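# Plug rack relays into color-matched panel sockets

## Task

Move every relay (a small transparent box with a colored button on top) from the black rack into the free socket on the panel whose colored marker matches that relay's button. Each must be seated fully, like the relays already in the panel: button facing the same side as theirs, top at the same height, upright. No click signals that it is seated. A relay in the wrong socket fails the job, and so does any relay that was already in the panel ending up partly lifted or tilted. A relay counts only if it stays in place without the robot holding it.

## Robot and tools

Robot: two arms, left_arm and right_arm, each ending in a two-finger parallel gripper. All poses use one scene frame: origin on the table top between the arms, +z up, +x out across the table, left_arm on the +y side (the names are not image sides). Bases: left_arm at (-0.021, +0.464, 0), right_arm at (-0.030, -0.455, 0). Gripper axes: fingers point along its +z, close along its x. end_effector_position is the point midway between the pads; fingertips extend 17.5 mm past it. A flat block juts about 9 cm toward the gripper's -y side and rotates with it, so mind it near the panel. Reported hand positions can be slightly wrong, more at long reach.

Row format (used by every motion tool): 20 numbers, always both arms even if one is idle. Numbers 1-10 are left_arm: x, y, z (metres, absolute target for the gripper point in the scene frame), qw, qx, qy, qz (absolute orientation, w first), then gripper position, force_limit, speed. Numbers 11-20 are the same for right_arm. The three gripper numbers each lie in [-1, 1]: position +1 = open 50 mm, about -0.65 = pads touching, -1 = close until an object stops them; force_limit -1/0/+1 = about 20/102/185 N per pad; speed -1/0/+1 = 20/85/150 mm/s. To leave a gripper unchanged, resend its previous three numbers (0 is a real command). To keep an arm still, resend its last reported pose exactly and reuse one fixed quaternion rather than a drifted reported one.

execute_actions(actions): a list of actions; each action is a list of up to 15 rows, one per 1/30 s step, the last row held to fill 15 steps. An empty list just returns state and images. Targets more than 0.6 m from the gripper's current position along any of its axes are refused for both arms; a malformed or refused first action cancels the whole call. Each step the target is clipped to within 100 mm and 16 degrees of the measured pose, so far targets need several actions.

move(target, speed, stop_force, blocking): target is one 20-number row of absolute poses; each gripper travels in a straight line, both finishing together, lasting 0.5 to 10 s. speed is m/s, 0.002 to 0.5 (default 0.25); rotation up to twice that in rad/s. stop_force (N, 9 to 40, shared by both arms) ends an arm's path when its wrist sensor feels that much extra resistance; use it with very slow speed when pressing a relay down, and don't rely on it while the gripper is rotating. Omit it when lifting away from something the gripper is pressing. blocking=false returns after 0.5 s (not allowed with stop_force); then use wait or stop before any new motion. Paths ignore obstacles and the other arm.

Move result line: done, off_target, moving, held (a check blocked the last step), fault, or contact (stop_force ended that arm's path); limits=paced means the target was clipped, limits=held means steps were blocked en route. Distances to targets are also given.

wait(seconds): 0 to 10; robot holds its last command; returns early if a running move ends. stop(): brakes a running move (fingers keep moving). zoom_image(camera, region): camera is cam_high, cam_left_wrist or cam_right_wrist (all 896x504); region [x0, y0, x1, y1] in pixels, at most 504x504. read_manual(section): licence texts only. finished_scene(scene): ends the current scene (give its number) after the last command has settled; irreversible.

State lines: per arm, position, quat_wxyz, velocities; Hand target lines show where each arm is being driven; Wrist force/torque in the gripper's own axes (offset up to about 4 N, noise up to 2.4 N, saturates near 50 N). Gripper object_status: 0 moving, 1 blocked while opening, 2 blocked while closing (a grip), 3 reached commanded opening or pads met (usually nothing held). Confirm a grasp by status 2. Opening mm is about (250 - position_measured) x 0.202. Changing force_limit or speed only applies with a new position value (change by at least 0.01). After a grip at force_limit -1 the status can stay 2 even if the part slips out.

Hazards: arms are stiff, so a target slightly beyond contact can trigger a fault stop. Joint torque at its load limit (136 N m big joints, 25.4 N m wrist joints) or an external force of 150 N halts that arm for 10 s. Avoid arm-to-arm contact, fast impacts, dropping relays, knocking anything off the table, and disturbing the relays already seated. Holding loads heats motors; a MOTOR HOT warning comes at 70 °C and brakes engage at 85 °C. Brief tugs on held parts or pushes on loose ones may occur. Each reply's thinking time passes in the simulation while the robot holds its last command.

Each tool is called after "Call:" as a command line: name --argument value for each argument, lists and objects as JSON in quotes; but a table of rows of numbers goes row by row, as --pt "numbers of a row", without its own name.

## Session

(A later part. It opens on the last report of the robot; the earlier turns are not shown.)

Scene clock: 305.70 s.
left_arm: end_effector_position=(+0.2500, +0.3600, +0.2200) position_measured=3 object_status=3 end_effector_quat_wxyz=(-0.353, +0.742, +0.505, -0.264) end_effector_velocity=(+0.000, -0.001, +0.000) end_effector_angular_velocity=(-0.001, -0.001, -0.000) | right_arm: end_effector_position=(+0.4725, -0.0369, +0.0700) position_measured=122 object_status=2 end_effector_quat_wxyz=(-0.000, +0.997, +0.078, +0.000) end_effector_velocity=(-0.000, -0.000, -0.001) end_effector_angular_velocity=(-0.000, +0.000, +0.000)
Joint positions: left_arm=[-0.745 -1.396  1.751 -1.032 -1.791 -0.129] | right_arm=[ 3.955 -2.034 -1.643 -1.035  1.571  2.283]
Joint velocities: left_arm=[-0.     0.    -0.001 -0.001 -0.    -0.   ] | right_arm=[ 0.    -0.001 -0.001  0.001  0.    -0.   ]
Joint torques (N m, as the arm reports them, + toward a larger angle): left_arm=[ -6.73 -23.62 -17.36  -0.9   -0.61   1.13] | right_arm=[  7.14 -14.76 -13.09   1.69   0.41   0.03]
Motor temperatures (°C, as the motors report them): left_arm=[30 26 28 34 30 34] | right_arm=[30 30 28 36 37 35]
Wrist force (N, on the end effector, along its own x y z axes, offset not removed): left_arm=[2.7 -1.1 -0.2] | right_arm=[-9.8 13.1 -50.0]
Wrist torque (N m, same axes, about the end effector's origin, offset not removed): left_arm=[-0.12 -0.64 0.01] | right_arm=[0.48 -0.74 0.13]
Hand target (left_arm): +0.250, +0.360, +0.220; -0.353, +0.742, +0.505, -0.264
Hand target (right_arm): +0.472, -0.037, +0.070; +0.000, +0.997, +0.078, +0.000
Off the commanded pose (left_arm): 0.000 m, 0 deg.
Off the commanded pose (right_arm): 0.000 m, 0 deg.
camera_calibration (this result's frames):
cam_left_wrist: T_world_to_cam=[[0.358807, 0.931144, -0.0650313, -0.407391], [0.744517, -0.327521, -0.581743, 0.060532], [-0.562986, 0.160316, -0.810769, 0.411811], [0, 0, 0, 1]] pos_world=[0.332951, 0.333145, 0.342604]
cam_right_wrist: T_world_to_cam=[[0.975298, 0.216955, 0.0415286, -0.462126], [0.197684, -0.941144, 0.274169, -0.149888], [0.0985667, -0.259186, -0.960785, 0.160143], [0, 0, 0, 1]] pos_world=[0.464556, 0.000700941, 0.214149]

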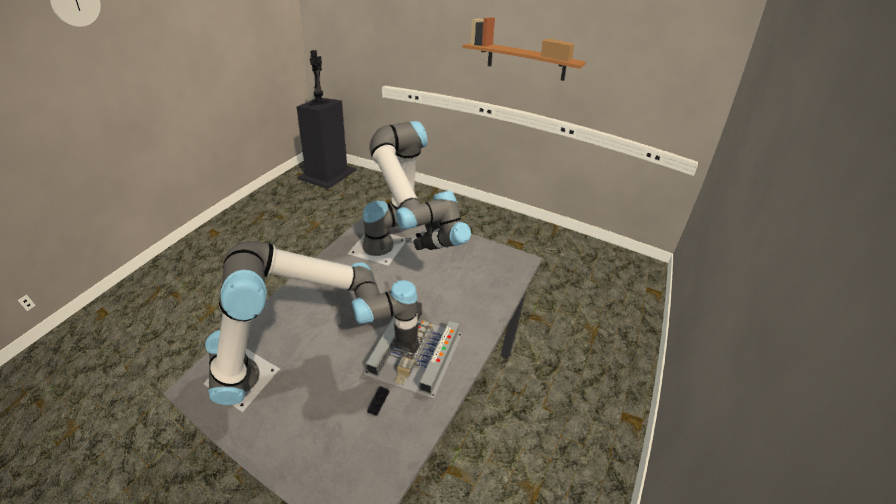

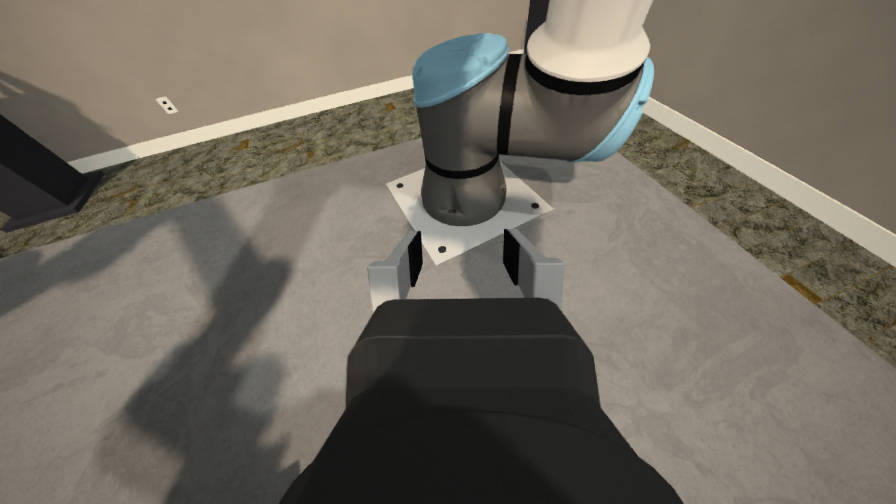

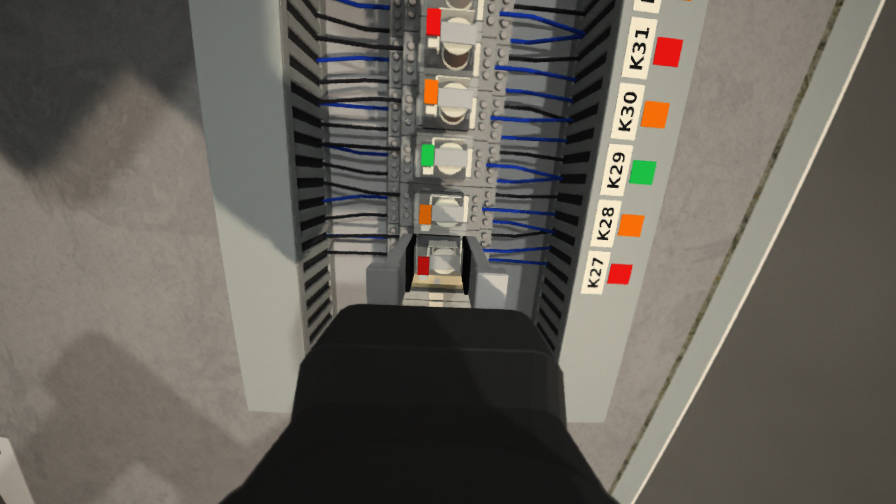

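Seated signature matches. Ramp back, release, and lift.

Call:
execute_actions --actions '[[[0.25,0.36,0.22,-0.353,0.742,0.505,-0.264,1,0,0,0.4725,-0.0369,0.0699,0,0.99692,0.07846,0,-1,0,-0.5],[0.25,0.36,0.22,-0.353,0.742,0.505,-0.264,1,0,0,0.4725,-0.0369,0.0701,0,0.99692,0.07846,0,-1,0,-0.5],[0.25,0.36,0.22,-0.353,0.742,0.505,-0.264,1,0,0,0.4725,-0.0369,0.0703,0,0.99692,0.07846,0,-1,0,-0.5],[0.25,0.36,0.22,-0.353,0.742,0.505,-0.264,1,0,0,0.4725,-0.0369,0.0705,0,0.99692,0.07846,0,-1,0,-0.5],[0.25,0.36,0.22,-0.353,0.742,0.505,-0.264,1,0,0,0.4725,-0.0369,0.0706,0,0.99692,0.07846,0,-1,0,-0.5],[0.25,0.36,0.22,-0.353,0.742,0.505,-0.264,1,0,0,0.4725,-0.0369,0.0706,0,0.99692,0.07846,0,-1,0,-0.5],[0.25,0.36,0.22,-0.353,0.742,0.505,-0.264,1,0,0,0.4725,-0.0369,0.0706,0,0.99692,0.07846,0,0.5,0,-0.3]],[[0.25,0.36,0.22,-0.353,0.742,0.505,-0.264,1,0,0,0.4725,-0.0369,0.0706,0,0.99692,0.07846,0,0.5,0,-0.3]]]'

Call:
move --target '[0.25,0.36,0.22,-0.353,0.742,0.505,-0.264,1,0,0,0.4725,-0.0369,0.125,0,0.99692,0.07846,0,0.5,0,-0.3]' --speed 0.12

Call:
zoom_image --camera "cam_right_wrist" --region '[340,0,560,310]'

Scene clock: 310.50 s.
left_arm: end_effector_position=(+0.2500, +0.3600, +0.2200) position_measured=3 object_status=3 end_effector_quat_wxyz=(-0.353, +0.742, +0.505, -0.264) end_effector_velocity=(+0.001, -0.001, +0.000) end_effector_angular_velocity=(-0.002, -0.004, -0.001) | right_arm: end_effector_position=(+0.4725, -0.0370, +0.0706) position_measured=78 object_status=3 end_effector_quat_wxyz=(+0.000, +0.997, +0.078, -0.000) end_effector_velocity=(-0.000, -0.000, -0.000) end_effector_angular_velocity=(-0.001, +0.001, +0.000)
Joint positions: left_arm=[-0.745 -1.396  1.751 -1.032 -1.791 -0.129] | right_arm=[ 3.955 -2.034 -1.642 -1.037  1.571  2.283]
Joint velocities: left_arm=[-0.    -0.    -0.002 -0.002  0.001  0.   ] | right_arm=[ 0.     0.    -0.    -0.001  0.     0.   ]
Joint torques (N m, as the arm reports them, + toward a larger angle): left_arm=[ -6.93 -23.78 -18.13  -1.21  -0.55   1.24] | right_arm=[14.13 59.61 34.09  4.77 -0.52  2.23]
Motor temperatures (°C, as the motors report them): left_arm=[30 26 28 34 30 34] | right_arm=[30 30 28 36 37 35]
Wrist force (N, on the end effector, along its own x y z axes, offset not removed): left_arm=[3.3 0.0 0.7] | right_arm=[1.6 0.9 0.5]
Wrist torque (N m, same axes, about the end effector's origin, offset not removed): left_arm=[0.03 -0.71 0.08] | right_arm=[0.19 -0.29 -0.01]
Hand target (left_arm): +0.250, +0.360, +0.220; -0.353, +0.742, +0.505, -0.264
Hand target (right_arm): +0.473, -0.037, +0.071; -0.000, +0.997, +0.078, -0.000
Off the commanded pose (left_arm): 0.000 m, 0 deg.
Off the commanded pose (right_arm): 0.000 m, 0 deg.
camera_calibration (this result's frames):
cam_left_wrist: T_world_to_cam=[[0.358807, 0.931144, -0.0650311, -0.407391], [0.744517, -0.327521, -0.581743, 0.0605321], [-0.562986, 0.160317, -0.810769, 0.411811], [0, 0, 0, 1]] pos_world=[0.332951, 0.333145, 0.342604]
cam_right_wrist: T_world_to_cam=[[0.975332, 0.216881, 0.0411169, -0.462128], [0.197689, -0.941058, 0.27446, -0.150125], [0.0982186, -0.259562, -0.960719, 0.160846], [0, 0, 0, 1]] pos_world=[0.464608, 0.000700194, 0.214733]

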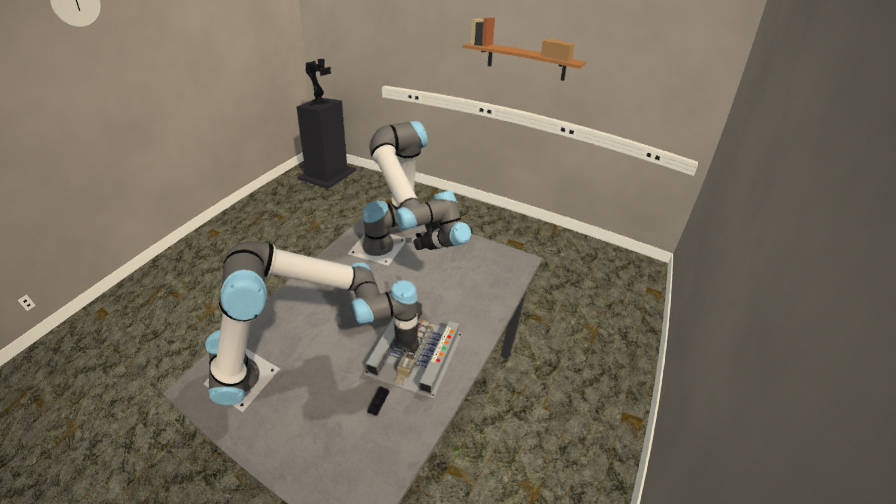

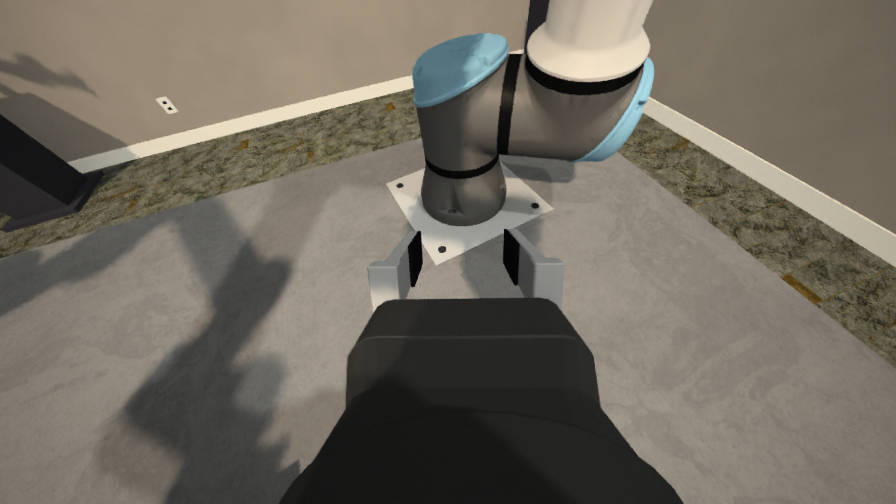

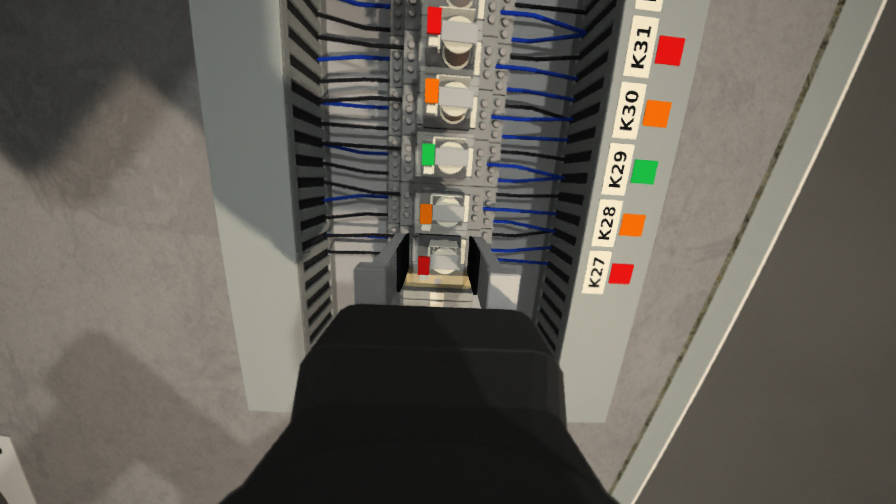

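Scene clock: 311.47 s.
left_arm: end_effector_position=(+0.2500, +0.3600, +0.2200) position_measured=3 object_status=3 end_effector_quat_wxyz=(-0.353, +0.742, +0.505, -0.264) end_effector_velocity=(-0.000, +0.000, -0.000) end_effector_angular_velocity=(+0.000, +0.000, +0.000) | right_arm: end_effector_position=(+0.4726, -0.0368, +0.1247) position_measured=78 object_status=3 end_effector_quat_wxyz=(-0.000, +0.997, +0.078, +0.000) end_effector_velocity=(-0.000, -0.000, +0.002) end_effector_angular_velocity=(-0.002, +0.002, -0.000)
Joint positions: left_arm=[-0.745 -1.396  1.751 -1.032 -1.791 -0.129] | right_arm=[ 3.955 -1.976 -1.574 -1.162  1.571  2.283]
Joint velocities: left_arm=[ 0.    -0.     0.001 -0.001 -0.    -0.   ] | right_arm=[ 0.     0.001  0.004 -0.009  0.     0.   ]
Joint torques (N m, as the arm reports them, + toward a larger angle): left_arm=[ -5.45 -23.43 -17.98  -1.16  -0.49   1.05] | right_arm=[13.27 56.61 33.54  1.93 -0.5   1.63]
Motor temperatures (°C, as the motors report them): left_arm=[30 26 28 34 30 34] | right_arm=[30 30 28 36 37 35]
Wrist force (N, on the end effector, along its own x y z axes, offset not removed): left_arm=[3.4 0.4 -0.4] | right_arm=[1.6 1.3 1.1]
Wrist torque (N m, same axes, about the end effector's origin, offset not removed): left_arm=[0.18 -0.71 0.10] | right_arm=[0.35 -0.24 -0.02]
Hand target (left_arm): +0.250, +0.360, +0.220; -0.353, +0.742, +0.505, -0.264
Hand target (right_arm): +0.473, -0.037, +0.125; -0.000, +0.997, +0.078, +0.000
Off the commanded pose (left_arm): 0.000 m, 0 deg.
Off the commanded pose (right_arm): 0.000 m, 0 deg.
move: done
camera_calibration (this result's frames):
cam_left_wrist: T_world_to_cam=[[0.358807, 0.931144, -0.0650312, -0.407391], [0.744517, -0.327521, -0.581743, 0.0605321], [-0.562986, 0.160316, -0.810769, 0.411811], [0, 0, 0, 1]] pos_world=[0.332951, 0.333145, 0.342604]
cam_right_wrist: T_world_to_cam=[[0.975309, 0.216971, 0.0411746, -0.464421], [0.197766, -0.941055, 0.274418, -0.164879], [0.0982883, -0.259499, -0.960729, 0.212841], [0, 0, 0, 1]] pos_world=[0.464642, 0.000838322, 0.26885]

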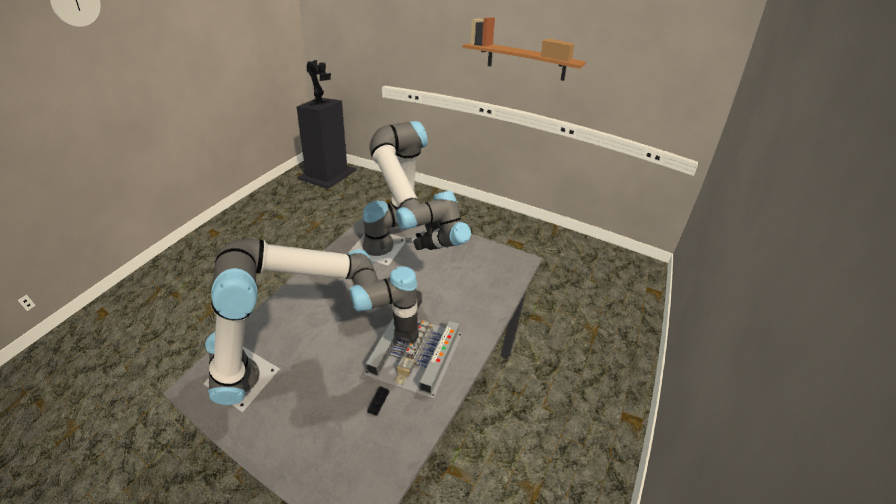

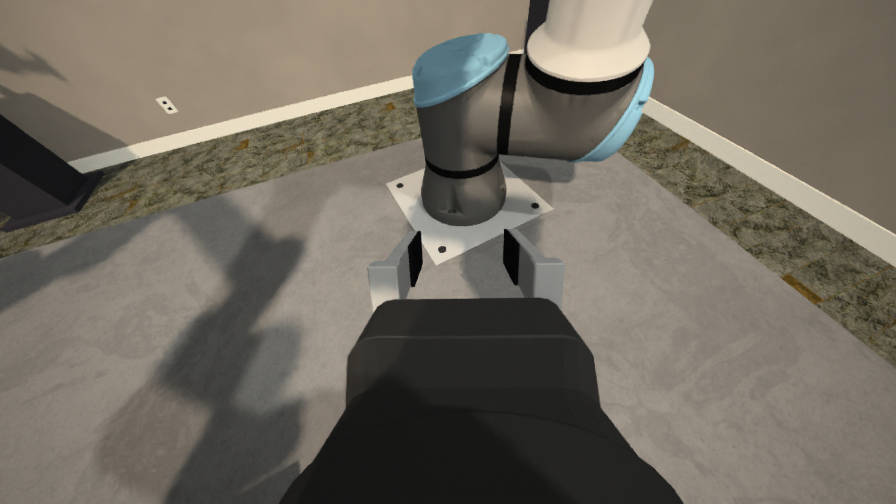

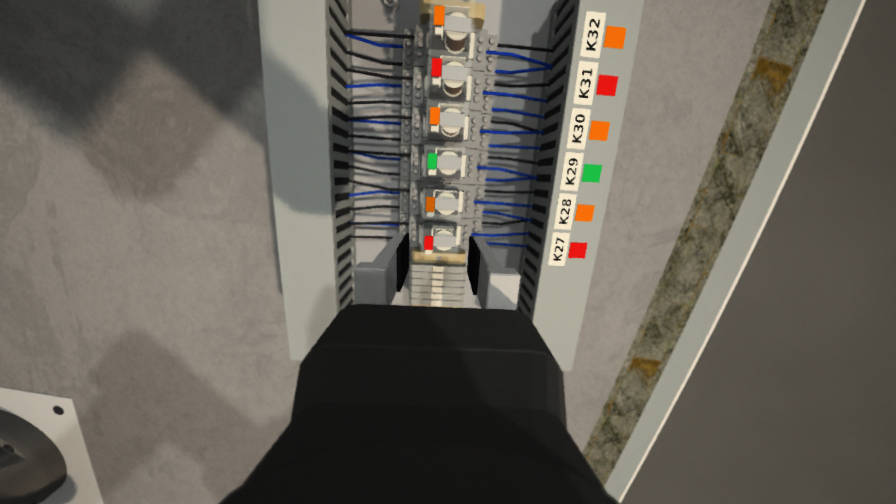

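Region (340, 0, 560, 310) of cam_right_wrist's 896x504 image, scaled by 1.626, with more detail than that image has; it fills the left 358 columns of this view, and the rest is white.

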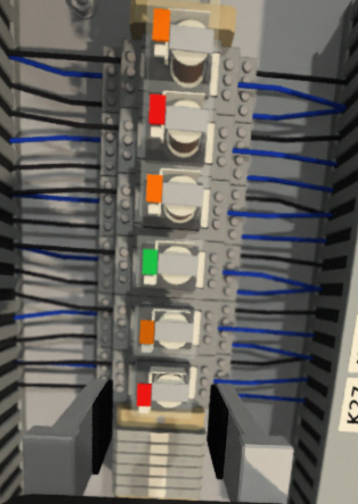

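Call:
zoom_image --camera "cam_right_wrist" --region '[390,130,510,280]'

Region (390, 130, 510, 280) of cam_right_wrist's 896x504 image, scaled by 3.360, with more detail than that image has; it fills the left 403 columns of this view, and the rest is white.

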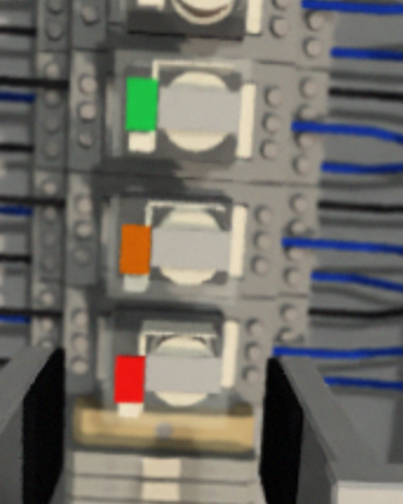

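Call:
finished_scene --scene 2

The scene is finished: the task was done.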